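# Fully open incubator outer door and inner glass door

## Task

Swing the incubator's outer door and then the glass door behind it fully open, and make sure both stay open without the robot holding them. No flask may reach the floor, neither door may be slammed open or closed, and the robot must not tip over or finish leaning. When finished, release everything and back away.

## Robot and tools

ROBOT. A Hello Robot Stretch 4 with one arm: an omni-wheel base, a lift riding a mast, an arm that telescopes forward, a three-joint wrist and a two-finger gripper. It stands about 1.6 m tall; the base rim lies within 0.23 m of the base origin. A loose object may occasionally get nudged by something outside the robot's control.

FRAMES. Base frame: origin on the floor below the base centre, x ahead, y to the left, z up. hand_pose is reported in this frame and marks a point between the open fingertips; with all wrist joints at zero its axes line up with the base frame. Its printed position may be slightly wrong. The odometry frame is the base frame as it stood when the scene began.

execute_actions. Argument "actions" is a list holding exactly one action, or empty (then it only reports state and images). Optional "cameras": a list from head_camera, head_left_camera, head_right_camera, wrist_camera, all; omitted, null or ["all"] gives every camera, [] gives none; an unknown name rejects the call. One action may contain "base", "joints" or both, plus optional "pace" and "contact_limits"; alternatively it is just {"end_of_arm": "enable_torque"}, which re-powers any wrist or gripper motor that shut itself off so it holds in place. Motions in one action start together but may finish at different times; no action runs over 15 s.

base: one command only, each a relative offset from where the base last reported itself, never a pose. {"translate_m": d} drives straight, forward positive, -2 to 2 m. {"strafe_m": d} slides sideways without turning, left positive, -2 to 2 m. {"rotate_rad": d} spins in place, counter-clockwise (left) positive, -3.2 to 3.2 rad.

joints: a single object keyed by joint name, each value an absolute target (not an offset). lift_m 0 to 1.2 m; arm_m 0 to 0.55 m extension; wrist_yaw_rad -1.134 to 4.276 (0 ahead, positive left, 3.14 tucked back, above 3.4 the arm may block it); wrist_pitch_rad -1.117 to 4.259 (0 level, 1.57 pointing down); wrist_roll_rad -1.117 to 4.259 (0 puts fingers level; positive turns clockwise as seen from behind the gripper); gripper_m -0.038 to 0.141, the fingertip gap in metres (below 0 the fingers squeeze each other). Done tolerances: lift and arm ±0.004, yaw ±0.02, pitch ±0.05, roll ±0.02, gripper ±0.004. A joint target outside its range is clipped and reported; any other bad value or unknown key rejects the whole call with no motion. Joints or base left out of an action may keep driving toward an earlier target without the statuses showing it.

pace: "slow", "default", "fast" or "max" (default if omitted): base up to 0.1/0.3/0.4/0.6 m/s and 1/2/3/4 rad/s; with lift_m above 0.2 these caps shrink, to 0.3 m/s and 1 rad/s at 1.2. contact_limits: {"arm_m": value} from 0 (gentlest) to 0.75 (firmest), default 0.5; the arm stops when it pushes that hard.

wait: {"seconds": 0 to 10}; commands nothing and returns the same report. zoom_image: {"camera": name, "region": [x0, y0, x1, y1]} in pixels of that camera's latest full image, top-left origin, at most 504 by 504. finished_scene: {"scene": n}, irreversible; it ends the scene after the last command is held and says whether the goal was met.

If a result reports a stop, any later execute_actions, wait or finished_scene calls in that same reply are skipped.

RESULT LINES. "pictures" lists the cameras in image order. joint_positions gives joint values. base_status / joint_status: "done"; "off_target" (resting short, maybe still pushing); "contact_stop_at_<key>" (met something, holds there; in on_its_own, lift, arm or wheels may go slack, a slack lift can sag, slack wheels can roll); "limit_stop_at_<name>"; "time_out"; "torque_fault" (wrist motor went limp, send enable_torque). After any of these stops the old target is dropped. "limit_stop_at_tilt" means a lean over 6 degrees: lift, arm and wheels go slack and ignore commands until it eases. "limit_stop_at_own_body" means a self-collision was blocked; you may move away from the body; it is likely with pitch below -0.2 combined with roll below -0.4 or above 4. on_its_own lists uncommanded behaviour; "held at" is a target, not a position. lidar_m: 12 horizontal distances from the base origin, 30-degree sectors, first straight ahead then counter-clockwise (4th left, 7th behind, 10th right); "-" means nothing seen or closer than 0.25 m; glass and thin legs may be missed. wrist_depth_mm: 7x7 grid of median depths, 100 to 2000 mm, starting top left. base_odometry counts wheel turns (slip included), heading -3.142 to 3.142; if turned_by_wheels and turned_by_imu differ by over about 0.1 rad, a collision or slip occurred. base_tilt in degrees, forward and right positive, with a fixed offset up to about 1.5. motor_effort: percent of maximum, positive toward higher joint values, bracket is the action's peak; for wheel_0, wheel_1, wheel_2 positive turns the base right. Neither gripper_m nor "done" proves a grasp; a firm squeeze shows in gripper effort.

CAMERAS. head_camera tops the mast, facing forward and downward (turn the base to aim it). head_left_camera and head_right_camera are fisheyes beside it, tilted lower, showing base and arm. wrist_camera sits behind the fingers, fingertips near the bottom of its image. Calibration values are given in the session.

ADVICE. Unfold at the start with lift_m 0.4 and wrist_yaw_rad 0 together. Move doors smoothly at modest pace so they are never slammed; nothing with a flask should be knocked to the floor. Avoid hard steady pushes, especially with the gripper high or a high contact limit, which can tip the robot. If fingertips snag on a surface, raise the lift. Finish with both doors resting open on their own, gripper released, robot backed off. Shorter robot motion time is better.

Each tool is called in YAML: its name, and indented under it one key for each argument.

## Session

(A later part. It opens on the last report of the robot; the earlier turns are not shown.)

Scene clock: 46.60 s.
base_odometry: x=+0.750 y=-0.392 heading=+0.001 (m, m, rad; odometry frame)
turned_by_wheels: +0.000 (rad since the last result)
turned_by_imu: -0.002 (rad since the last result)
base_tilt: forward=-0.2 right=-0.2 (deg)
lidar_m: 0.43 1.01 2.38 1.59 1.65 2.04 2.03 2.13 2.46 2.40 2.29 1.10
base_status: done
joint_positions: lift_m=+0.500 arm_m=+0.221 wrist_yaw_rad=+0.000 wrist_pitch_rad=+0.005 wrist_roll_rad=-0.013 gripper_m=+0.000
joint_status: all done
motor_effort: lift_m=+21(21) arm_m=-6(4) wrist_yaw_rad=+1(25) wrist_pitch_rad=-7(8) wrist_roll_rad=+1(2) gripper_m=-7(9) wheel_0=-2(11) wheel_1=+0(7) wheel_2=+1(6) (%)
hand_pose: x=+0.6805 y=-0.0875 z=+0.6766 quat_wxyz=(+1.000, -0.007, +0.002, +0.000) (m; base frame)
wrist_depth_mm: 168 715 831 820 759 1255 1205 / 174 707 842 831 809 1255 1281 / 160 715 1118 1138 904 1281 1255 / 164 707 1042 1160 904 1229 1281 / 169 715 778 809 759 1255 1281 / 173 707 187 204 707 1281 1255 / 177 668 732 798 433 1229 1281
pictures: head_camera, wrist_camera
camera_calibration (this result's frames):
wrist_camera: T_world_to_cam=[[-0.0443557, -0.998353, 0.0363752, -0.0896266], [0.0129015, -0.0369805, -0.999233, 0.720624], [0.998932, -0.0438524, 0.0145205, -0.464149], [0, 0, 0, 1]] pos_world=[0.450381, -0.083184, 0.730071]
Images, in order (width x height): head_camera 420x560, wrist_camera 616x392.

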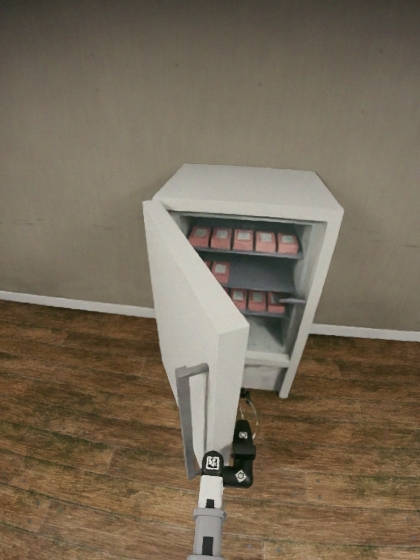

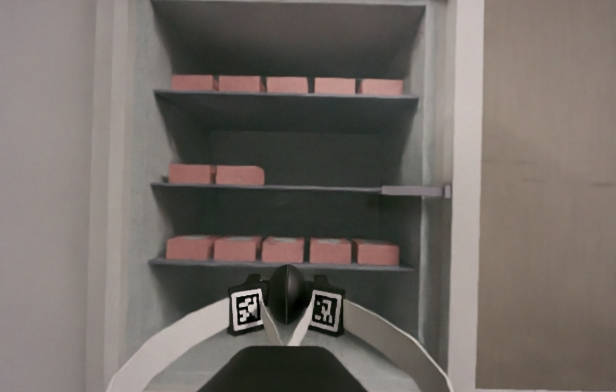

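execute_actions:
  actions:
    - {"base": {"strafe_m": 0.32}, "joints": {"arm_m": 0.10}, "pace": "slow"}
  cameras: ["head_camera", "wrist_camera"]

Scene clock: 51.17 s.
base_odometry: x=+0.749 y=-0.072 heading=+0.001 (m, m, rad; odometry frame)
turned_by_wheels: +0.000 (rad since the last result)
turned_by_imu: -0.002 (rad since the last result)
base_tilt: forward=-0.3 right=-0.4 (deg)
lidar_m: 0.37 1.82 2.06 1.26 1.30 1.86 2.00 2.13 2.77 2.72 2.31 1.12
base_status: done
joint_positions: lift_m=+0.500 arm_m=+0.101 wrist_yaw_rad=+0.000 wrist_pitch_rad=+0.005 wrist_roll_rad=-0.013 gripper_m=+0.000
joint_status: all done
motor_effort: lift_m=+21(21) arm_m=-6(3) wrist_yaw_rad=+0(2) wrist_pitch_rad=-7(7) wrist_roll_rad=+1(1) gripper_m=-6(7) wheel_0=-1(8) wheel_1=+2(6) wheel_2=+1(0) (%)
hand_pose: x=+0.5605 y=-0.0875 z=+0.6766 quat_wxyz=(+1.000, -0.007, +0.002, +0.000) (m; base frame)
wrist_depth_mm: - 119 223 842 854 854 820 / - 120 227 878 1078 991 842 / - 121 230 917 1182 1025 842 / - 122 235 904 1308 1042 831 / - 123 239 904 1308 946 831 / - 124 184 204 1160 1008 842 / - 118 188 759 477 854 831
pictures: head_camera, wrist_camera
camera_calibration (this result's frames):
wrist_camera: T_world_to_cam=[[-0.0443891, -0.998352, 0.0363756, -0.0949408], [0.0128904, -0.0369809, -0.999233, 0.722176], [0.998931, -0.0438862, 0.0145107, -0.34426], [0, 0, 0, 1]] pos_world=[0.330369, -0.0831859, 0.730071]
Images, in order (width x height): head_camera 420x560, wrist_camera 616x392.

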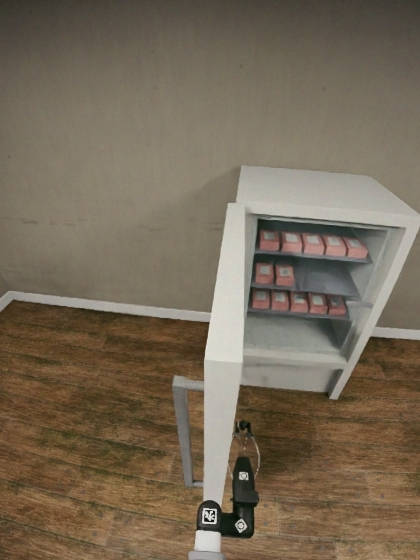

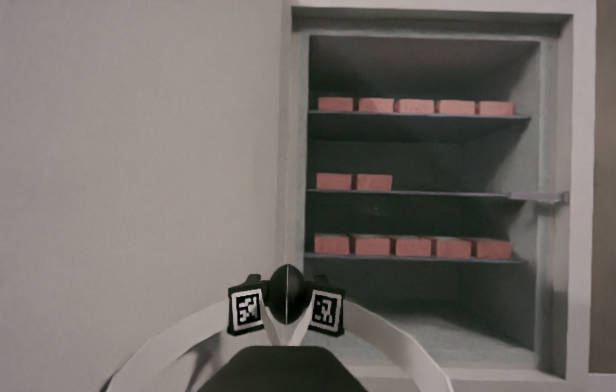

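execute_actions:
  actions:
    - {"base": {"strafe_m": 0.12}, "pace": "slow"}
  cameras: ["head_camera", "wrist_camera"]

Scene clock: 53.73 s.
base_odometry: x=+0.749 y=+0.048 heading=+0.001 (m, m, rad; odometry frame)
turned_by_wheels: +0.000 (rad since the last result)
turned_by_imu: -0.001 (rad since the last result)
base_tilt: forward=-0.2 right=-0.4 (deg)
lidar_m: 0.39 1.82 1.92 1.13 1.18 1.74 1.98 2.13 2.90 2.84 2.32 1.13
base_status: done
joint_positions: lift_m=+0.500 arm_m=+0.101 wrist_yaw_rad=+0.000 wrist_pitch_rad=+0.005 wrist_roll_rad=-0.013 gripper_m=+0.000
joint_status: not commanded
motor_effort: lift_m=+21(21) arm_m=-6(7) wrist_yaw_rad=+1(6) wrist_pitch_rad=-7(7) wrist_roll_rad=+1(2) gripper_m=-5(6) wheel_0=-2(4) wheel_1=+2(5) wheel_2=+0(1) (%)
hand_pose: x=+0.5605 y=-0.0875 z=+0.6766 quat_wxyz=(+1.000, -0.007, +0.002, +0.000) (m; base frame)
wrist_depth_mm: - 124 194 439 854 854 854 / - 125 195 449 1060 1060 917 / - 126 197 459 1281 1182 917 / 102 127 199 466 1308 1255 904 / 103 128 201 477 1281 1205 891 / 103 128 181 204 1182 1160 904 / 104 120 176 330 480 866 854
pictures: head_camera, wrist_camera
camera_calibration (this result's frames):
wrist_camera: T_world_to_cam=[[-0.0444053, -0.998351, 0.0363756, -0.0949374], [0.0128899, -0.036981, -0.999233, 0.722176], [0.99893, -0.0439024, 0.0145108, -0.344237], [0, 0, 0, 1]] pos_world=[0.330344, -0.0831869, 0.730071]
Images, in order (width x height): head_camera 420x560, wrist_camera 616x392.

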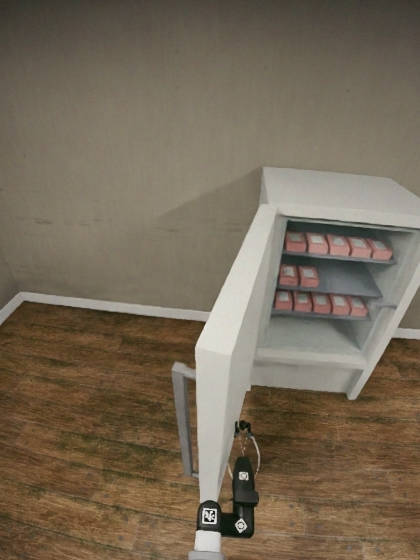

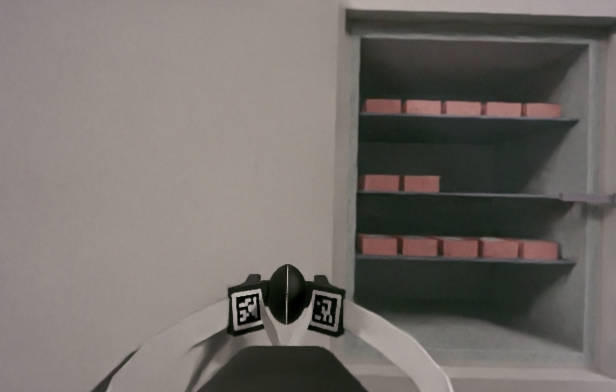

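execute_actions:
  actions:
    - {"base": {"strafe_m": 0.10}, "pace": "slow"}
  cameras: ["head_camera", "wrist_camera"]

Scene clock: 55.97 s.
base_odometry: x=+0.749 y=+0.148 heading=+0.001 (m, m, rad; odometry frame)
turned_by_wheels: +0.000 (rad since the last result)
turned_by_imu: -0.001 (rad since the last result)
base_tilt: forward=-0.3 right=-0.3 (deg)
lidar_m: 0.42 1.84 1.81 1.04 1.07 1.57 1.96 2.11 3.02 2.93 2.34 1.14
base_status: done
joint_positions: lift_m=+0.500 arm_m=+0.101 wrist_yaw_rad=+0.000 wrist_pitch_rad=+0.005 wrist_roll_rad=-0.013 gripper_m=+0.000
joint_status: not commanded
motor_effort: lift_m=+21(21) arm_m=-6(6) wrist_yaw_rad=+1(11) wrist_pitch_rad=-7(7) wrist_roll_rad=+2(2) gripper_m=-6(5) wheel_0=-1(8) wheel_1=+1(9) wheel_2=+1(1) (%)
hand_pose: x=+0.5605 y=-0.0875 z=+0.6766 quat_wxyz=(+1.000, -0.007, +0.002, +0.000) (m; base frame)
wrist_depth_mm: 117 151 208 342 809 854 854 / 117 151 211 345 878 1042 991 / 118 151 212 349 842 1229 991 / 118 153 213 351 866 1308 1025 / 119 153 213 355 866 1308 960 / 119 154 184 204 960 1229 1042 / 119 138 194 291 377 866 842
pictures: head_camera, wrist_camera
camera_calibration (this result's frames):
wrist_camera: T_world_to_cam=[[-0.0444323, -0.99835, 0.0363755, -0.0949301], [0.0128888, -0.0369813, -0.999233, 0.722177], [0.998929, -0.0439294, 0.0145107, -0.344236], [0, 0, 0, 1]] pos_world=[0.330341, -0.0831885, 0.730071]
Images, in order (width x height): head_camera 420x560, wrist_camera 616x392.

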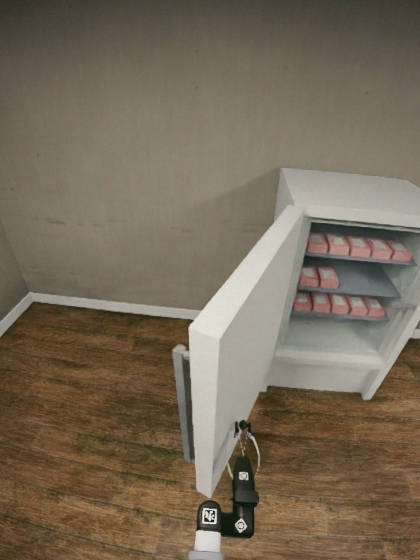

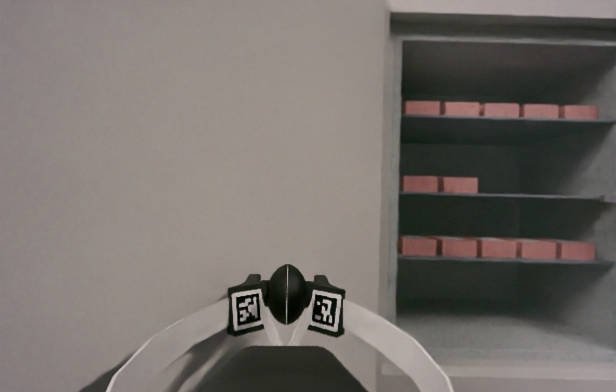

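execute_actions:
  actions:
    - {"base": {"strafe_m": 0.08}, "pace": "slow"}
  cameras: ["head_camera", "wrist_camera"]

Scene clock: 58.30 s.
base_odometry: x=+0.749 y=+0.227 heading=-0.001 (m, m, rad; odometry frame)
turned_by_wheels: -0.002 (rad since the last result)
turned_by_imu: -0.043 (rad since the last result)
base_tilt: forward=-0.2 right=-0.3 (deg)
lidar_m: 0.41 1.81 1.79 0.95 0.99 1.40 1.97 2.07 2.83 3.01 2.41 1.02
base_status: done
joint_positions: lift_m=+0.500 arm_m=+0.100 wrist_yaw_rad=-0.024 wrist_pitch_rad=+0.005 wrist_roll_rad=-0.013 gripper_m=+0.000
joint_status: not commanded
on_its_own: wrist_yaw_rad is at rest, and its effort (+68) is outside its rest range (-13 to +13)
motor_effort: lift_m=+21(21) arm_m=-2(6) wrist_yaw_rad=+68(87) wrist_pitch_rad=-8(9) wrist_roll_rad=+2(1) gripper_m=-9(9) wheel_0=-17(17) wheel_1=-3(6) wheel_2=-11(17) (%)
hand_pose: x=+0.5577 y=-0.0942 z=+0.6765 quat_wxyz=(+1.000, -0.007, +0.003, -0.012) (m; base frame)
wrist_depth_mm: 103 112 155 283 831 866 917 / 103 112 157 290 946 1182 1008 / 102 113 158 293 917 1205 1008 / 102 114 159 297 960 1336 1008 / 102 114 161 300 931 1229 960 / 102 112 161 193 197 1205 991 / 102 109 144 189 820 866 878
pictures: head_camera, wrist_camera
camera_calibration (this result's frames):
wrist_camera: T_world_to_cam=[[-0.0676403, -0.997046, 0.0363898, -0.0886744], [0.0116547, -0.0372605, -0.999238, 0.722524], [0.997642, -0.0671646, 0.0141405, -0.342928], [0, 0, 0, 1]] pos_world=[0.327701, -0.0845235, 0.730049]
Images, in order (width x height): head_camera 420x560, wrist_camera 616x392.

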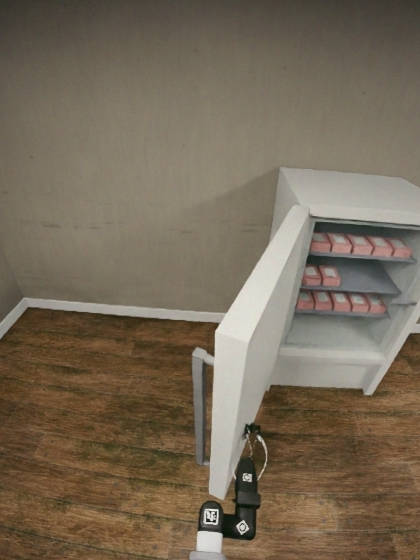

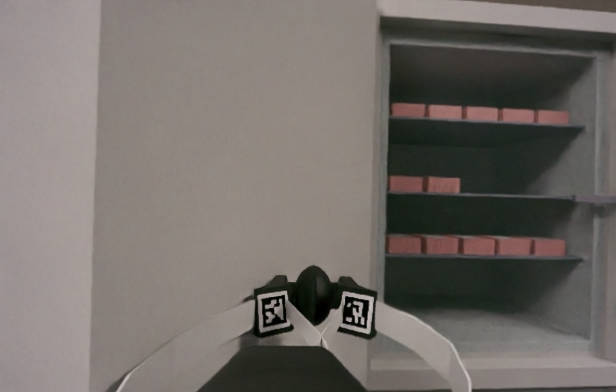

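execute_actions:
  actions:
    - {"base": {"strafe_m": -0.77}, "pace": "fast"}
  cameras: ["head_camera", "wrist_camera"]

execute_actions:
  actions:
    - {"joints": {"arm_m": 0.45}, "pace": "fast"}
  cameras: ["head_camera", "wrist_camera"]

Scene clock: 61.60 s.
base_odometry: x=+0.748 y=-0.543 heading=-0.001 (m, m, rad; odometry frame)
turned_by_wheels: +0.000 (rad since the last result)
turned_by_imu: +0.002 (rad since the last result)
base_tilt: forward=-0.3 right=-0.4 (deg)
lidar_m: 1.10 0.89 0.82 1.73 1.79 2.07 2.00 2.07 2.32 2.23 2.33 1.79
base_status: done
joint_positions: lift_m=+0.500 arm_m=+0.100 wrist_yaw_rad=+0.000 wrist_pitch_rad=+0.005 wrist_roll_rad=-0.013 gripper_m=+0.000
joint_status: not commanded
motor_effort: lift_m=+21(21) arm_m=-2(2) wrist_yaw_rad=+1(68) wrist_pitch_rad=-8(8) wrist_roll_rad=+2(2) gripper_m=-7(9) wheel_0=-2(14) wheel_1=+0(10) wheel_2=+1(11) (%)
hand_pose: x=+0.5598 y=-0.0875 z=+0.6766 quat_wxyz=(+1.000, -0.007, +0.003, +0.000) (m; base frame)
wrist_depth_mm: 809 831 842 842 1430 1464 1464 / 788 976 1042 917 1430 1430 1464 / 798 1042 1281 946 1397 1430 1430 / 798 976 1308 866 1430 1430 1464 / 809 946 1281 842 1397 1397 1430 / 820 991 188 204 1397 1430 1464 / 778 778 831 798 768 1464 1430
pictures: head_camera, wrist_camera
camera_calibration (this result's frames):
wrist_camera: T_world_to_cam=[[-0.0442747, -0.998356, 0.0363903, -0.0950143], [0.012563, -0.0369795, -0.999237, 0.722277], [0.99894, -0.0437838, 0.0141797, -0.343308], [0, 0, 0, 1]] pos_world=[0.329663, -0.08318, 0.730051]
Images, in order (width x height): head_camera 420x560, wrist_camera 616x392.

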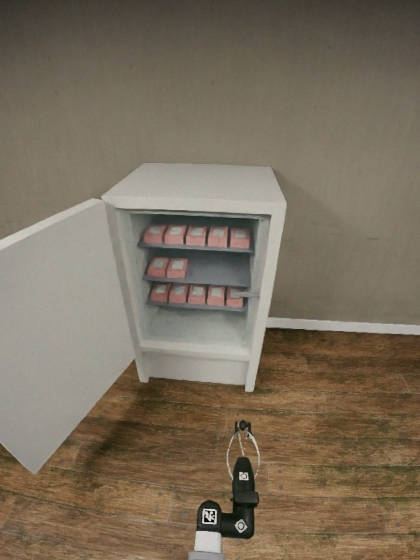

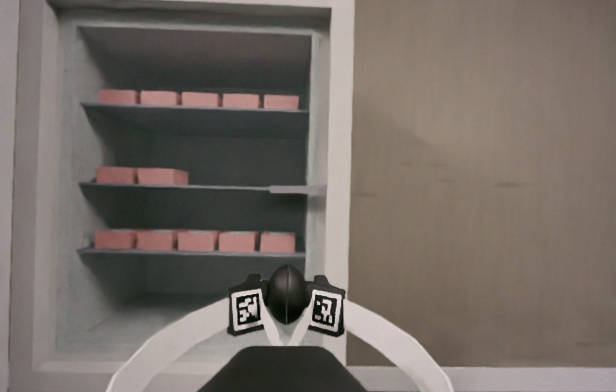

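Scene clock: 63.40 s.
base_odometry: x=+0.748 y=-0.543 heading=-0.001 (m, m, rad; odometry frame)
turned_by_wheels: +0.000 (rad since the last result)
turned_by_imu: +0.000 (rad since the last result)
base_tilt: forward=-0.2 right=-0.3 (deg)
lidar_m: 1.10 0.89 0.82 1.72 1.78 2.09 2.01 2.07 2.31 2.23 2.34 1.79
base_status: not commanded
joint_positions: lift_m=+0.500 arm_m=+0.449 wrist_yaw_rad=+0.000 wrist_pitch_rad=+0.005 wrist_roll_rad=-0.013 gripper_m=+0.000
joint_status: all done
motor_effort: lift_m=+21(21) arm_m=+6(5) wrist_yaw_rad=-1(1) wrist_pitch_rad=-7(8) wrist_roll_rad=+2(2) gripper_m=-5(7) wheel_0=-2(2) wheel_1=+0(0) wheel_2=+1(1) (%)
hand_pose: x=+0.9083 y=-0.0874 z=+0.6766 quat_wxyz=(+1.000, -0.007, +0.002, +0.000) (m; base frame)
wrist_depth_mm: 544 554 732 647 484 1078 1078 / 654 691 676 603 473 1060 1118 / 661 931 931 946 459 1078 1060 / 691 904 931 544 452 1060 1060 / 569 585 621 554 452 1060 1098 / 699 917 187 203 1042 1060 1060 / 676 654 741 500 306 1078 1078
pictures: head_camera, wrist_camera
camera_calibration (this result's frames):
wrist_camera: T_world_to_cam=[[-0.0438806, -0.998374, 0.0363764, -0.0798208], [0.012889, -0.0369742, -0.999233, 0.717694], [0.998954, -0.0433781, 0.0144905, -0.691627], [0, 0, 0, 1]] pos_world=[0.678151, -0.0831563, 0.73007]
Images, in order (width x height): head_camera 420x560, wrist_camera 616x392.

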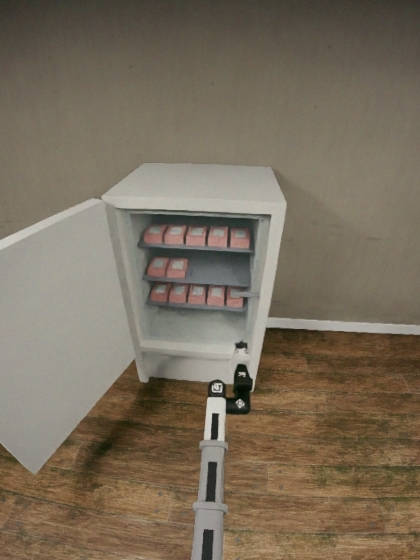

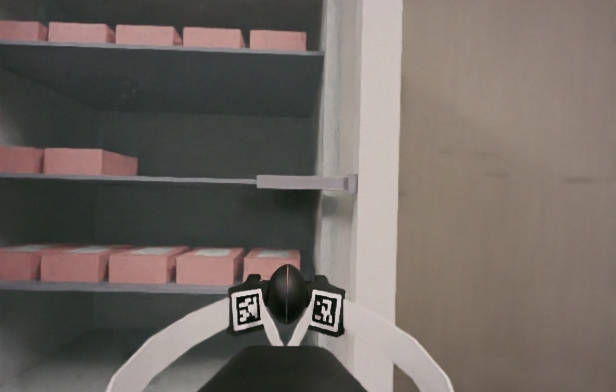

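zoom_image:
  camera: "wrist_camera"
  region: [230, 140, 410, 230]

zoom_image:
  camera: "head_camera"
  region: [200, 250, 290, 330]

Region (230, 140, 410, 230) of wrist_camera's 616x392 image, scaled by 2.800.

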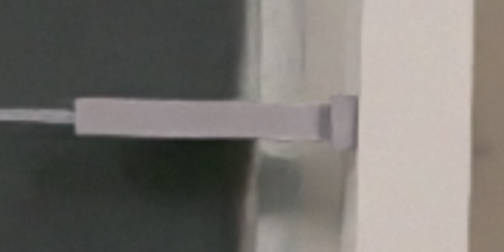

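Region (200, 250, 290, 330) of head_camera's 420x560 image, scaled by 5.600, with more detail than that image has.

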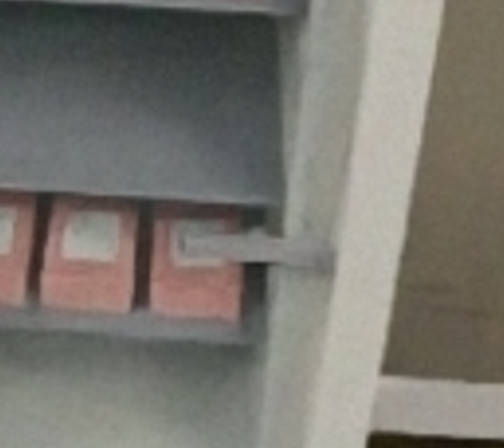

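execute_actions:
  actions:
    - {"base": {"translate_m": 0.15}, "joints": {"lift_m": 0.576, "wrist_roll_rad": 1.57, "gripper_m": 0.06}}
  cameras: ["head_camera", "wrist_camera"]

Scene clock: 65.93 s.
base_odometry: x=+0.898 y=-0.543 heading=-0.001 (m, m, rad; odometry frame)
turned_by_wheels: +0.000 (rad since the last result)
turned_by_imu: -0.001 (rad since the last result)
base_tilt: forward=-0.2 right=-0.3 (deg)
lidar_m: 0.95 0.82 0.74 1.77 1.79 2.22 2.15 2.23 2.32 2.24 2.19 1.61
base_status: done
joint_positions: lift_m=+0.576 arm_m=+0.449 wrist_yaw_rad=+0.000 wrist_pitch_rad=+0.005 wrist_roll_rad=+1.570 gripper_m=+0.060
joint_status: all done
motor_effort: lift_m=+22(23) arm_m=+6(6) wrist_yaw_rad=-1(1) wrist_pitch_rad=-7(7) wrist_roll_rad=+3(6) gripper_m=-4(4) wheel_0=+0(8) wheel_1=+1(7) wheel_2=+0(9) (%)
hand_pose: x=+0.9083 y=-0.0874 z=+0.7526 quat_wxyz=(+0.708, +0.707, +0.002, -0.002) (m; base frame)
wrist_depth_mm: 878 878 891 917 917 946 946 / 866 878 878 904 931 931 931 / 286 290 294 298 301 307 310 / 334 340 342 347 351 357 362 / 492 445 788 798 415 668 477 / 496 413 200 798 202 661 480 / 496 387 768 147 410 621 480
pictures: head_camera, wrist_camera
camera_calibration (this result's frames):
wrist_camera: T_world_to_cam=[[-0.0490693, -0.0241153, -0.998504, 0.786041], [0.0173552, 0.999537, -0.0249931, 0.146874], [0.998645, -0.0185557, -0.048628, -0.642786], [0, 0, 0, 1]] pos_world=[0.677936, -0.139777, 0.757278]
Images, in order (width x height): head_camera 420x560, wrist_camera 616x392.

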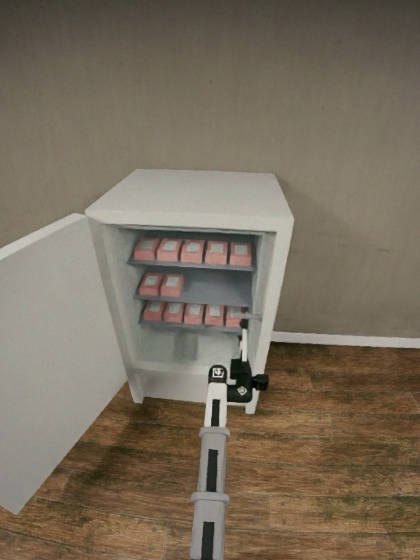

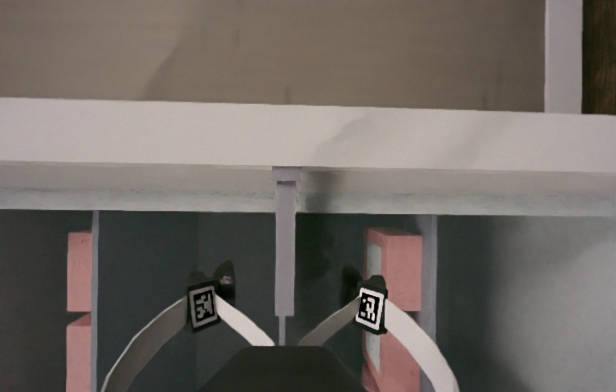

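execute_actions:
  actions:
    - {"base": {"strafe_m": -0.014}, "joints": {"arm_m": 0.535}, "contact_limits": {"arm_m": 0.15}, "pace": "slow"}
  cameras: ["wrist_camera"]

Scene clock: 68.53 s.
base_odometry: x=+0.898 y=-0.557 heading=-0.001 (m, m, rad; odometry frame)
turned_by_wheels: +0.000 (rad since the last result)
turned_by_imu: +0.000 (rad since the last result)
base_tilt: forward=-0.3 right=-0.3 (deg)
lidar_m: 0.94 0.85 0.76 1.77 1.82 2.22 2.17 2.25 2.30 2.22 2.18 1.61
base_status: done
joint_positions: lift_m=+0.576 arm_m=+0.534 wrist_yaw_rad=+0.000 wrist_pitch_rad=+0.005 wrist_roll_rad=+1.570 gripper_m=+0.060
joint_status: all done
motor_effort: lift_m=+22(22) arm_m=+7(8) wrist_yaw_rad=-1(1) wrist_pitch_rad=-7(8) wrist_roll_rad=+3(3) gripper_m=-4(4) wheel_0=+1(8) wheel_1=-2(8) wheel_2=+0(1) (%)
contact_limits: arm_m 0.15
hand_pose: x=+0.9932 y=-0.0874 z=+0.7526 quat_wxyz=(+0.708, +0.707, +0.002, -0.002) (m; base frame)
wrist_depth_mm: 798 798 809 798 831 854 854 / 205 798 798 809 842 854 878 / 204 207 210 212 216 219 220 / 252 254 257 262 265 270 273 / 309 413 707 707 377 349 459 / 307 413 200 707 202 559 480 / 309 387 699 148 368 554 473
pictures: wrist_camera
camera_calibration (this result's frames):
wrist_camera: T_world_to_cam=[[-0.0490718, -0.0240888, -0.998505, 0.790212], [0.0173901, 0.999537, -0.0249683, 0.145356], [0.998644, -0.0185894, -0.0486301, -0.7276], [0, 0, 0, 1]] pos_world=[0.762862, -0.139779, 0.757277]
Images, in order (width x height): wrist_camera 616x392.

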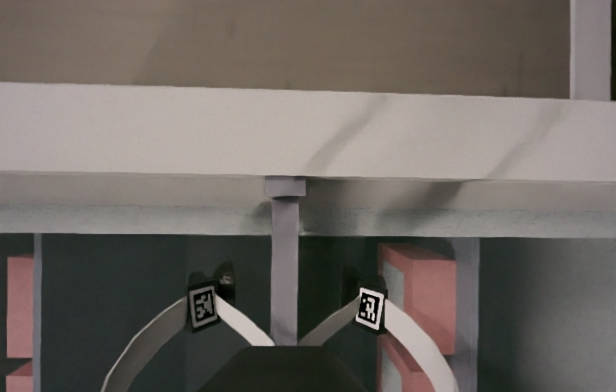

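execute_actions:
  actions:
    - {"joints": {"arm_m": 0.55}, "contact_limits": {"arm_m": 0.15}, "pace": "slow"}
  cameras: []

execute_actions:
  actions:
    - {"joints": {"gripper_m": -0.01}}
  cameras: ["wrist_camera"]

Scene clock: 69.80 s.
base_odometry: x=+0.898 y=-0.557 heading=-0.001 (m, m, rad; odometry frame)
turned_by_wheels: +0.000 (rad since the last result)
turned_by_imu: +0.000 (rad since the last result)
base_tilt: forward=-0.3 right=-0.4 (deg)
lidar_m: 0.96 0.86 0.76 1.79 1.80 2.23 2.17 2.23 2.29 2.21 2.20 1.62
base_status: not commanded
joint_positions: lift_m=+0.576 arm_m=+0.543 wrist_yaw_rad=-0.005 wrist_pitch_rad=+0.004 wrist_roll_rad=+1.570 gripper_m=+0.060
joint_status: arm_m contact_stop (moved +0.009 of +0.016)
joint sent to its limit — the command would take arm_m past its upper limit, so that joint was sent only as far as its limit.
on_its_own: arm_m is slack since a contact_stop (your +0.550 is given up)
motor_effort: lift_m=+22(22) arm_m=+0(15) wrist_yaw_rad=+12(15) wrist_pitch_rad=-6(7) wrist_roll_rad=+3(2) gripper_m=-4(3) wheel_0=+3(3) wheel_1=+1(2) wheel_2=-6(6) (%)
contact_limits: arm_m 0.15
hand_pose: x=+1.0022 y=-0.0887 z=+0.7527 quat_wxyz=(+0.708, +0.707, +0.000, -0.003) (m; base frame)
wrist_depth_mm: 788 788 809 820 831 831 842 / 197 201 809 809 831 831 842 / 196 199 202 204 207 210 213 / 245 246 252 253 256 262 264 / 301 418 699 699 379 324 462 / 298 413 196 215 203 554 480 / 301 415 691 181 370 559 477
pictures: none
No camera images: the call's "cameras" was empty. Leave "cameras" out to get every camera's image.

not run: a stop came earlier in this reply.

execute_actions:
  actions:
    - {"joints": {"arm_m": 0.538, "gripper_m": -0.005}}
  cameras: ["wrist_camera"]

Scene clock: 71.37 s.
base_odometry: x=+0.898 y=-0.557 heading=-0.001 (m, m, rad; odometry frame)
turned_by_wheels: +0.000 (rad since the last result)
turned_by_imu: +0.000 (rad since the last result)
base_tilt: forward=-0.2 right=-0.4 (deg)
lidar_m: 0.94 0.84 0.76 1.77 1.81 2.25 2.15 2.25 2.30 2.21 2.18 1.63
base_status: not commanded
joint_positions: lift_m=+0.576 arm_m=+0.539 wrist_yaw_rad=+0.003 wrist_pitch_rad=+0.003 wrist_roll_rad=+1.570 gripper_m=-0.004
joint_status: all done
motor_effort: lift_m=+22(22) arm_m=-6(3) wrist_yaw_rad=-7(12) wrist_pitch_rad=-4(7) wrist_roll_rad=+2(3) gripper_m=-18(18) wheel_0=-1(4) wheel_1=+0(2) wheel_2=+1(5) (%)
hand_pose: x=+0.9987 y=-0.0867 z=+0.7530 quat_wxyz=(+0.708, +0.707, +0.002, +0.000) (m; base frame)
wrist_depth_mm: 778 788 798 809 820 842 854 / 200 201 798 820 820 842 831 / 198 201 204 207 209 212 215 / 245 250 252 255 260 263 266 / 298 413 691 683 382 320 459 / 301 413 187 205 322 322 480 / 303 359 691 213 375 559 477
pictures: wrist_camera
camera_calibration (this result's frames):
wrist_camera: T_world_to_cam=[[-0.0476506, -0.0242005, -0.998571, 0.789538], [0.0150874, 0.999575, -0.0249448, 0.146882], [0.99875, -0.0162544, -0.0472652, -0.733975], [0, 0, 0, 1]] pos_world=[0.768464, -0.139643, 0.757382]
Images, in order (width x height): wrist_camera 616x392.

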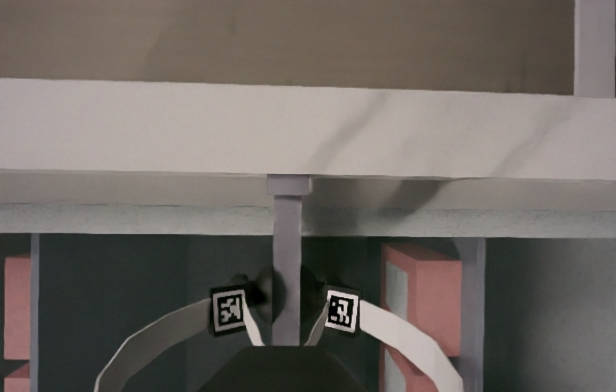

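execute_actions:
  actions:
    - {"joints": {"wrist_roll_rad": 1.2}}
  cameras: ["wrist_camera"]

Scene clock: 72.30 s.
base_odometry: x=+0.898 y=-0.557 heading=-0.001 (m, m, rad; odometry frame)
turned_by_wheels: +0.000 (rad since the last result)
turned_by_imu: +0.000 (rad since the last result)
base_tilt: forward=-0.3 right=-0.3 (deg)
lidar_m: 0.95 0.84 0.76 1.77 1.80 2.23 2.16 2.24 2.28 2.22 2.19 1.63
base_status: not commanded
joint_positions: lift_m=+0.576 arm_m=+0.539 wrist_yaw_rad=+0.001 wrist_pitch_rad=+0.003 wrist_roll_rad=+1.204 gripper_m=-0.004
joint_status: all done
motor_effort: lift_m=+22(22) arm_m=-6(6) wrist_yaw_rad=-3(7) wrist_pitch_rad=-2(3) wrist_roll_rad=-12(11) gripper_m=-21(20) wheel_0=-1(1) wheel_1=-1(1) wheel_2=+1(1) (%)
hand_pose: x=+0.9986 y=-0.0872 z=+0.7531 quat_wxyz=(+0.824, +0.566, +0.001, -0.001) (m; base frame)
wrist_depth_mm: 200 202 820 820 831 831 854 / 247 203 205 207 809 820 854 / 282 250 211 207 209 831 842 / 304 399 254 256 210 211 214 / 303 488 691 257 260 262 215 / 325 488 188 214 260 263 267 / 364 512 699 215 320 517 449
pictures: wrist_camera
camera_calibration (this result's frames):
wrist_camera: T_world_to_cam=[[-0.0468284, -0.379135, -0.924156, 0.701812], [0.0158148, 0.924773, -0.38019, 0.407672], [0.998778, -0.0324191, -0.0373097, -0.74276], [0, 0, 0, 1]] pos_world=[0.76827, -0.135002, 0.775864]
Images, in order (width x height): wrist_camera 616x392.

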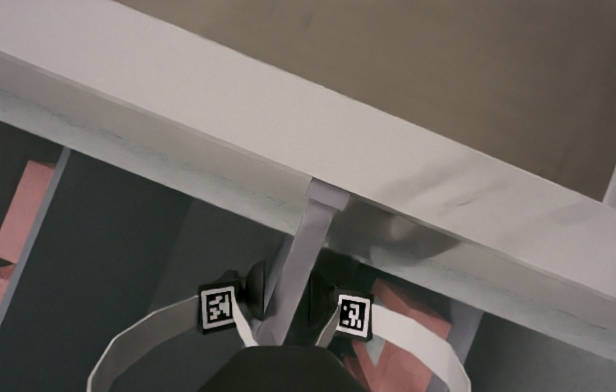

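execute_actions:
  actions:
    - {"joints": {"wrist_roll_rad": 2.0}}
  cameras: ["wrist_camera"]

Scene clock: 73.67 s.
base_odometry: x=+0.898 y=-0.557 heading=-0.001 (m, m, rad; odometry frame)
turned_by_wheels: +0.000 (rad since the last result)
turned_by_imu: +0.000 (rad since the last result)
base_tilt: forward=-0.3 right=-0.3 (deg)
lidar_m: 0.94 0.85 0.75 1.78 1.80 2.24 2.16 2.23 2.30 2.22 2.18 1.63
base_status: not commanded
joint_positions: lift_m=+0.576 arm_m=+0.539 wrist_yaw_rad=+0.000 wrist_pitch_rad=+0.002 wrist_roll_rad=+1.998 gripper_m=-0.005
joint_status: all done
motor_effort: lift_m=+22(22) arm_m=-6(6) wrist_yaw_rad=+1(2) wrist_pitch_rad=+3(2) wrist_roll_rad=+6(6) gripper_m=-15(22) wheel_0=-1(1) wheel_1=-1(1) wheel_2=+2(1) (%)
hand_pose: x=+0.9985 y=-0.0874 z=+0.7536 quat_wxyz=(+0.541, +0.841, +0.000, -0.001) (m; base frame)
wrist_depth_mm: 778 798 809 820 212 213 216 / 788 798 809 208 211 257 268 / 778 203 204 208 260 266 455 / 200 202 208 257 343 591 492 / 200 251 253 699 597 324 535 / 247 340 187 209 410 325 585 / 301 309 517 215 699 324 603
pictures: wrist_camera
camera_calibration (this result's frames):
wrist_camera: T_world_to_cam=[[-0.0456954, 0.393378, -0.918241, 0.764119], [0.0182931, 0.919376, 0.392954, -0.1775], [0.998788, 0.00115878, -0.0492074, -0.730793], [0, 0, 0, 1]] pos_world=[0.768071, -0.136552, 0.735434]
Images, in order (width x height): wrist_camera 616x392.

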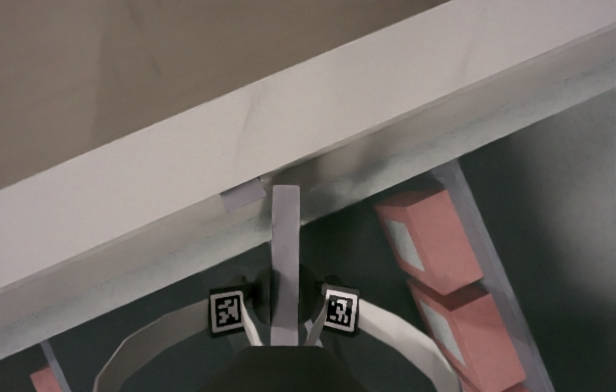

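execute_actions:
  actions:
    - {"joints": {"wrist_roll_rad": 3.1}}
  cameras: ["wrist_camera"]

Scene clock: 75.03 s.
base_odometry: x=+0.898 y=-0.557 heading=-0.002 (m, m, rad; odometry frame)
turned_by_wheels: +0.000 (rad since the last result)
turned_by_imu: -0.001 (rad since the last result)
base_tilt: forward=-0.3 right=-0.3 (deg)
lidar_m: 0.96 0.85 0.76 1.78 1.81 2.24 2.15 2.26 2.29 2.22 2.19 1.61
base_status: not commanded
joint_positions: lift_m=+0.576 arm_m=+0.539 wrist_yaw_rad=-0.004 wrist_pitch_rad=-0.003 wrist_roll_rad=+3.098 gripper_m=-0.005
joint_status: all done
motor_effort: lift_m=+20(22) arm_m=-6(6) wrist_yaw_rad=+11(10) wrist_pitch_rad=+16(16) wrist_roll_rad=+7(12) gripper_m=-16(14) wheel_0=-3(3) wheel_1=-2(2) wheel_2=-1(1) (%)
hand_pose: x=+0.9982 y=-0.0885 z=+0.7551 quat_wxyz=(+0.022, +1.000, -0.002, +0.002) (m; base frame)
wrist_depth_mm: 788 203 256 615 647 609 603 / 778 204 254 315 322 325 621 / 788 202 255 421 359 330 329 / 788 202 255 707 707 715 683 / 788 203 255 307 404 455 521 / 778 201 187 214 715 723 615 / 788 201 253 213 517 574 591
pictures: wrist_camera
camera_calibration (this result's frames):
wrist_camera: T_world_to_cam=[[-0.0404208, 0.996985, -0.0662328, 0.170714], [0.0145341, 0.0668666, 0.997656, -0.705429], [0.999077, 0.0393634, -0.0171931, -0.751478], [0, 0, 0, 1]] pos_world=[0.767937, -0.0934493, 0.702162]
Images, in order (width x height): wrist_camera 616x392.

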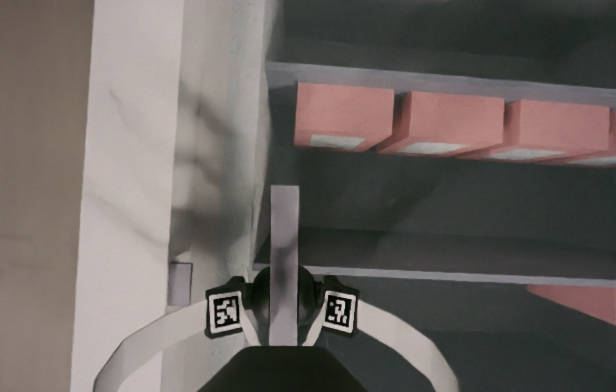

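execute_actions:
  actions:
    - {"joints": {"gripper_m": -0.02}}
  cameras: []

execute_actions:
  actions:
    - {"joints": {"arm_m": 0.44}, "base": {"strafe_m": 0.012}, "pace": "slow"}
  cameras: ["head_camera", "wrist_camera"]

Scene clock: 76.10 s.
base_odometry: x=+0.898 y=-0.557 heading=-0.002 (m, m, rad; odometry frame)
turned_by_wheels: +0.000 (rad since the last result)
turned_by_imu: +0.000 (rad since the last result)
base_tilt: forward=-0.3 right=-0.4 (deg)
lidar_m: 0.94 0.85 0.76 1.78 1.79 2.23 2.16 2.26 2.29 2.22 2.18 1.60
base_status: not commanded
joint_positions: lift_m=+0.576 arm_m=+0.539 wrist_yaw_rad=-0.004 wrist_pitch_rad=-0.003 wrist_roll_rad=+3.098 gripper_m=-0.019
joint_status: all done
motor_effort: lift_m=+20(20) arm_m=-6(6) wrist_yaw_rad=+10(10) wrist_pitch_rad=+17(16) wrist_roll_rad=+6(8) gripper_m=-18(19) wheel_0=-3(3) wheel_1=-2(1) wheel_2=-2(1) (%)
hand_pose: x=+0.9982 y=-0.0885 z=+0.7551 quat_wxyz=(+0.022, +1.000, -0.002, +0.002) (m; base frame)
wrist_depth_mm: 788 202 255 627 634 621 603 / 809 203 255 319 322 324 615 / 788 204 255 430 357 330 329 / 778 203 254 715 715 723 676 / 778 202 255 300 407 455 521 / 788 202 186 211 707 707 621 / 788 200 253 211 508 564 580
pictures: none
No camera images: the call's "cameras" was empty. Leave "cameras" out to get every camera's image.

Scene clock: 78.37 s.
base_odometry: x=+0.898 y=-0.545 heading=-0.002 (m, m, rad; odometry frame)
turned_by_wheels: +0.000 (rad since the last result)
turned_by_imu: +0.000 (rad since the last result)
base_tilt: forward=-0.2 right=-0.3 (deg)
lidar_m: 0.95 0.82 0.75 1.77 1.80 2.22 2.14 2.23 2.31 2.23 2.18 1.63
base_status: done
joint_positions: lift_m=+0.576 arm_m=+0.441 wrist_yaw_rad=+0.001 wrist_pitch_rad=-0.003 wrist_roll_rad=+3.099 gripper_m=-0.019
joint_status: all done
motor_effort: lift_m=+20(20) arm_m=-7(6) wrist_yaw_rad=-3(25) wrist_pitch_rad=+15(16) wrist_roll_rad=+5(6) gripper_m=-20(20) wheel_0=-2(9) wheel_1=+1(2) wheel_2=+0(7) (%)
hand_pose: x=+0.9007 y=-0.0872 z=+0.7550 quat_wxyz=(+0.021, +1.000, +0.000, +0.002) (m; base frame)
wrist_depth_mm: 878 891 353 647 640 615 603 / 866 891 351 798 820 820 668 / 878 891 349 418 424 427 436 / 891 298 349 798 809 820 640 / 891 300 351 442 778 609 512 / 878 298 187 211 778 788 603 / 866 296 349 212 521 564 574
pictures: head_camera, wrist_camera
camera_calibration (this result's frames):
wrist_camera: T_world_to_cam=[[-0.0449918, 0.996842, -0.0654332, 0.168957], [0.0145273, 0.0661454, 0.997704, -0.70411], [0.998882, 0.043938, -0.0174574, -0.653361], [0, 0, 0, 1]] pos_world=[0.670461, -0.0931428, 0.702143]
Images, in order (width x height): head_camera 420x560, wrist_camera 616x392.

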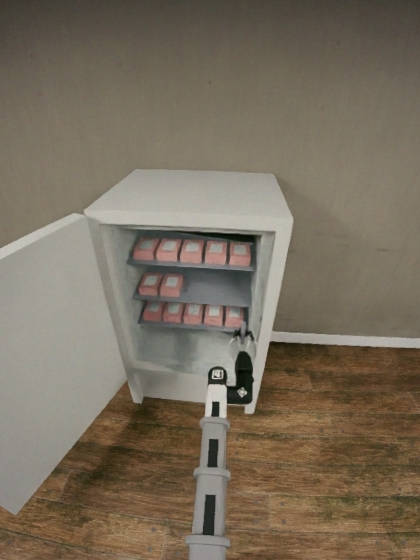

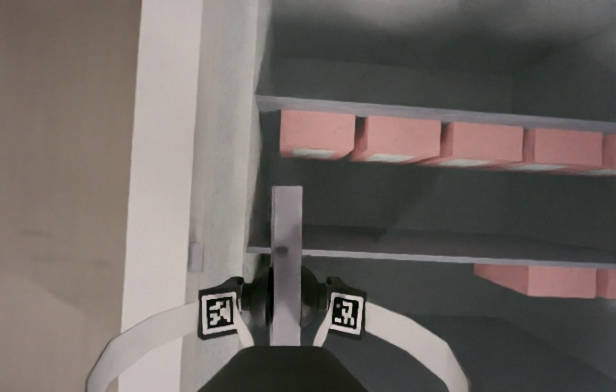

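execute_actions:
  actions:
    - {"joints": {"arm_m": 0.33}, "base": {"strafe_m": 0.042}, "pace": "slow"}
  cameras: ["head_camera", "wrist_camera"]

Scene clock: 80.93 s.
base_odometry: x=+0.898 y=-0.503 heading=-0.002 (m, m, rad; odometry frame)
turned_by_wheels: +0.000 (rad since the last result)
turned_by_imu: -0.001 (rad since the last result)
base_tilt: forward=-0.3 right=-0.3 (deg)
lidar_m: 0.93 0.79 0.71 1.73 1.74 2.22 2.15 2.24 2.36 2.28 2.19 1.00
base_status: done
joint_positions: lift_m=+0.576 arm_m=+0.331 wrist_yaw_rad=+0.000 wrist_pitch_rad=-0.002 wrist_roll_rad=+3.099 gripper_m=-0.019
joint_status: all done
motor_effort: lift_m=+20(20) arm_m=-7(7) wrist_yaw_rad=-3(40) wrist_pitch_rad=+13(15) wrist_roll_rad=+5(4) gripper_m=-21(21) wheel_0=-2(14) wheel_1=+0(7) wheel_2=-1(9) (%)
hand_pose: x=+0.7907 y=-0.0873 z=+0.7548 quat_wxyz=(+0.021, +1.000, +0.000, +0.001) (m; base frame)
wrist_depth_mm: 991 1008 459 654 627 621 580 / 991 1008 466 904 904 820 627 / 976 991 466 525 539 539 554 / 976 976 466 891 917 809 597 / 991 1008 459 615 931 569 539 / 991 407 186 213 788 778 585 / 976 404 455 217 535 554 554
pictures: head_camera, wrist_camera
camera_calibration (this result's frames):
wrist_camera: T_world_to_cam=[[-0.0446018, 0.996864, -0.0653722, 0.163767], [0.0153541, 0.0661137, 0.997694, -0.702922], [0.998887, 0.0434952, -0.0182547, -0.542891], [0, 0, 0, 1]] pos_world=[0.560384, -0.0931674, 0.702096]
Images, in order (width x height): head_camera 420x560, wrist_camera 616x392.

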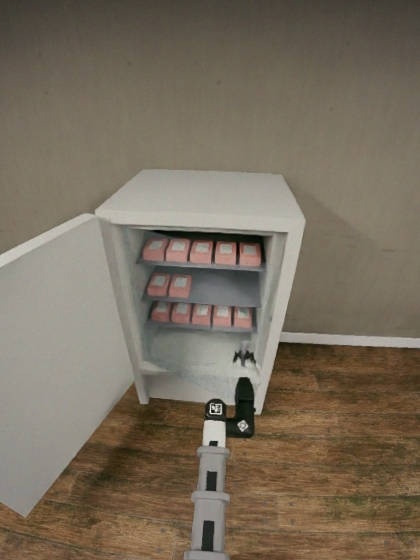

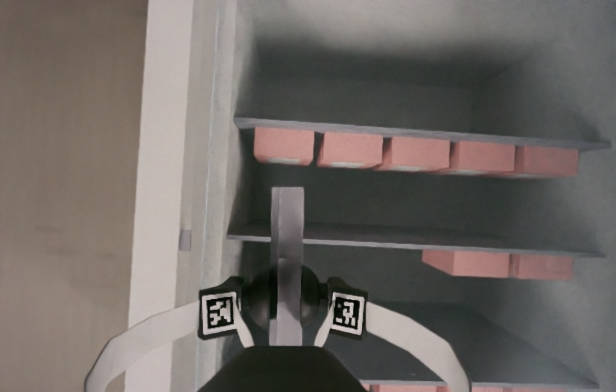

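execute_actions:
  actions:
    - {"joints": {"arm_m": 0.24, "wrist_yaw_rad": -0.1}, "base": {"strafe_m": 0.093}, "pace": "slow"}
  cameras: ["head_camera", "wrist_camera"]

Scene clock: 83.30 s.
base_odometry: x=+0.898 y=-0.410 heading=-0.002 (m, m, rad; odometry frame)
turned_by_wheels: +0.000 (rad since the last result)
turned_by_imu: +0.001 (rad since the last result)
base_tilt: forward=-0.3 right=-0.3 (deg)
lidar_m: 0.94 0.68 0.63 1.62 1.66 2.23 2.16 2.24 2.45 2.37 2.21 1.00
base_status: done
joint_positions: lift_m=+0.576 arm_m=+0.241 wrist_yaw_rad=-0.100 wrist_pitch_rad=-0.001 wrist_roll_rad=+3.100 gripper_m=-0.019
joint_status: all done
motor_effort: lift_m=+20(20) arm_m=-7(6) wrist_yaw_rad=+0(58) wrist_pitch_rad=+11(13) wrist_roll_rad=+3(4) gripper_m=-20(23) wheel_0=-2(10) wheel_1=+3(11) wheel_2=+1(12) (%)
hand_pose: x=+0.6904 y=-0.1158 z=+0.7546 quat_wxyz=(+0.021, +0.999, -0.050, +0.000) (m; base frame)
wrist_depth_mm: 1160 1160 580 661 640 621 569 / 1160 1160 580 946 917 831 585 / 1138 1138 574 634 991 741 574 / 1160 1138 585 1008 991 788 569 / 1182 1160 603 991 991 640 564 / 1138 1138 187 215 788 768 554 / 1160 517 564 218 615 615 554
pictures: head_camera, wrist_camera
camera_calibration (this result's frames):
wrist_camera: T_world_to_cam=[[0.055708, 0.996336, -0.0648929, 0.118053], [0.0227388, 0.0637109, 0.997709, -0.704634], [0.998188, -0.057056, -0.0191063, -0.452064], [0, 0, 0, 1]] pos_world=[0.460691, -0.0985205, 0.702043]
Images, in order (width x height): head_camera 420x560, wrist_camera 616x392.

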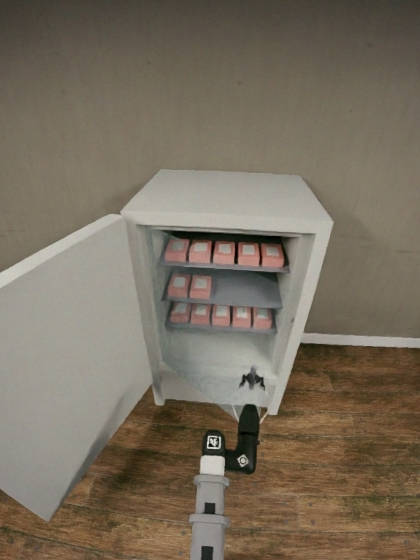

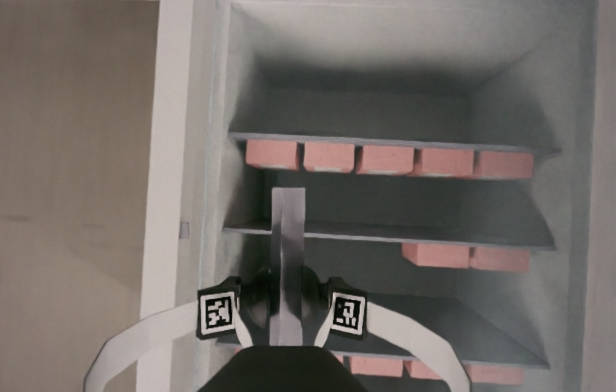

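execute_actions:
  actions:
    - {"joints": {"gripper_m": 0.045}}
  cameras: []

execute_actions:
  actions:
    - {"joints": {"arm_m": 0.14}, "pace": "fast"}
  cameras: ["wrist_camera"]

execute_actions:
  actions:
    - {"base": {"strafe_m": -0.18}, "joints": {"wrist_yaw_rad": 0, "gripper_m": 0.0, "wrist_roll_rad": 1.57, "lift_m": 0.50}, "pace": "fast"}
  cameras: ["head_camera", "wrist_camera"]

Scene clock: 85.13 s.
base_odometry: x=+0.898 y=-0.410 heading=-0.002 (m, m, rad; odometry frame)
turned_by_wheels: +0.000 (rad since the last result)
turned_by_imu: +0.000 (rad since the last result)
base_tilt: forward=-0.2 right=-0.4 (deg)
lidar_m: 0.95 0.70 0.63 1.63 1.65 2.21 2.15 2.23 2.43 2.37 2.17 0.99
base_status: not commanded
joint_positions: lift_m=+0.576 arm_m=+0.241 wrist_yaw_rad=-0.100 wrist_pitch_rad=+0.005 wrist_roll_rad=+3.100 gripper_m=+0.045
joint_status: all done
motor_effort: lift_m=+20(20) arm_m=-6(7) wrist_yaw_rad=+1(13) wrist_pitch_rad=-7(11) wrist_roll_rad=+3(4) gripper_m=-5(25) wheel_0=-2(2) wheel_1=+2(3) wheel_2=-1(1) (%)
hand_pose: x=+0.6902 y=-0.1159 z=+0.7528 quat_wxyz=(+0.021, +0.999, -0.050, -0.003) (m; base frame)
wrist_depth_mm: 1182 1182 580 634 615 603 564 / 1182 1138 574 917 904 798 580 / 1138 1160 580 1008 1008 750 569 / 1160 1138 569 1008 1008 788 569 / 1182 1138 569 603 991 691 559 / 1160 1160 193 238 741 768 559 / 1138 530 564 190 621 603 559
pictures: none
No camera images: the call's "cameras" was empty. Leave "cameras" out to get every camera's image.

Scene clock: 86.23 s.
base_odometry: x=+0.898 y=-0.410 heading=-0.002 (m, m, rad; odometry frame)
turned_by_wheels: +0.000 (rad since the last result)
turned_by_imu: +0.000 (rad since the last result)
base_tilt: forward=-0.3 right=-0.4 (deg)
lidar_m: 0.69 0.71 0.63 1.64 1.66 2.24 2.16 2.24 2.44 2.37 2.20 0.98
base_status: not commanded
joint_positions: lift_m=+0.576 arm_m=+0.141 wrist_yaw_rad=-0.100 wrist_pitch_rad=+0.005 wrist_roll_rad=+3.100 gripper_m=+0.045
joint_status: all done
motor_effort: lift_m=+20(20) arm_m=-6(8) wrist_yaw_rad=-1(0) wrist_pitch_rad=-8(8) wrist_roll_rad=+4(4) gripper_m=-5(4) wheel_0=-3(2) wheel_1=+2(2) wheel_2=-1(1) (%)
hand_pose: x=+0.5903 y=-0.1158 z=+0.7527 quat_wxyz=(+0.021, +0.999, -0.050, -0.003) (m; base frame)
wrist_depth_mm: 1281 1255 668 683 676 668 621 / 1281 1229 683 946 904 798 640 / 1255 1255 683 1098 1118 831 640 / 1229 1229 676 1098 1118 759 634 / 1255 1255 668 866 1098 723 627 / 1255 1255 193 338 750 768 609 / 1229 917 609 427 798 707 609
pictures: wrist_camera
camera_calibration (this result's frames):
wrist_camera: T_world_to_cam=[[0.0553499, 0.996375, -0.0646026, 0.123523], [0.0290253, 0.0630688, 0.997587, -0.704228], [0.998045, -0.0570914, -0.0254292, -0.347326], [0, 0, 0, 1]] pos_world=[0.36025, -0.0984893, 0.701676]
Images, in order (width x height): wrist_camera 616x392.

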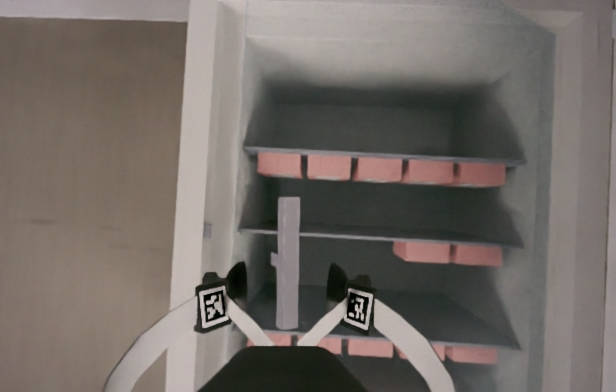

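Scene clock: 87.83 s.
base_odometry: x=+0.898 y=-0.590 heading=-0.002 (m, m, rad; odometry frame)
turned_by_wheels: +0.000 (rad since the last result)
turned_by_imu: +0.000 (rad since the last result)
base_tilt: forward=-0.2 right=-0.4 (deg)
lidar_m: 0.68 0.88 0.78 1.81 1.84 2.24 2.15 2.25 2.26 2.19 2.20 1.62
base_status: done
joint_positions: lift_m=+0.500 arm_m=+0.141 wrist_yaw_rad=+0.000 wrist_pitch_rad=+0.005 wrist_roll_rad=+1.571 gripper_m=+0.000
joint_status: all done
motor_effort: lift_m=+16(18) arm_m=-6(6) wrist_yaw_rad=-1(1) wrist_pitch_rad=-7(8) wrist_roll_rad=+0(6) gripper_m=-5(7) wheel_0=-3(10) wheel_1=+2(8) wheel_2=+0(1) (%)
hand_pose: x=+0.6005 y=-0.0874 z=+0.6771 quat_wxyz=(+0.707, +0.707, +0.002, -0.002) (m; base frame)
wrist_depth_mm: 1160 1182 1182 1182 1229 1229 904 / 1160 1205 1182 1205 1255 1229 878 / 1205 1160 1205 1205 1255 1229 866 / 580 591 597 609 668 661 683 / 634 741 946 1098 866 676 683 / 654 831 189 204 778 661 676 / 661 699 1060 759 732 668 683
pictures: head_camera, wrist_camera
camera_calibration (this result's frames):
wrist_camera: T_world_to_cam=[[-0.0491547, -0.0229952, -0.998526, 0.695724], [0.0176669, 0.999559, -0.0238887, 0.149486], [0.998635, -0.0188151, -0.0487268, -0.338982], [0, 0, 0, 1]] pos_world=[0.370077, -0.139799, 0.681752]
Images, in order (width x height): head_camera 420x560, wrist_camera 616x392.

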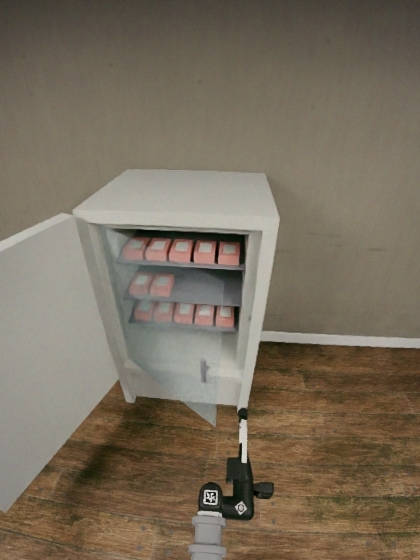

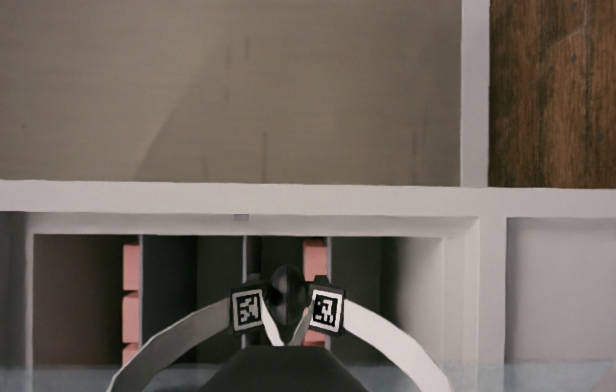

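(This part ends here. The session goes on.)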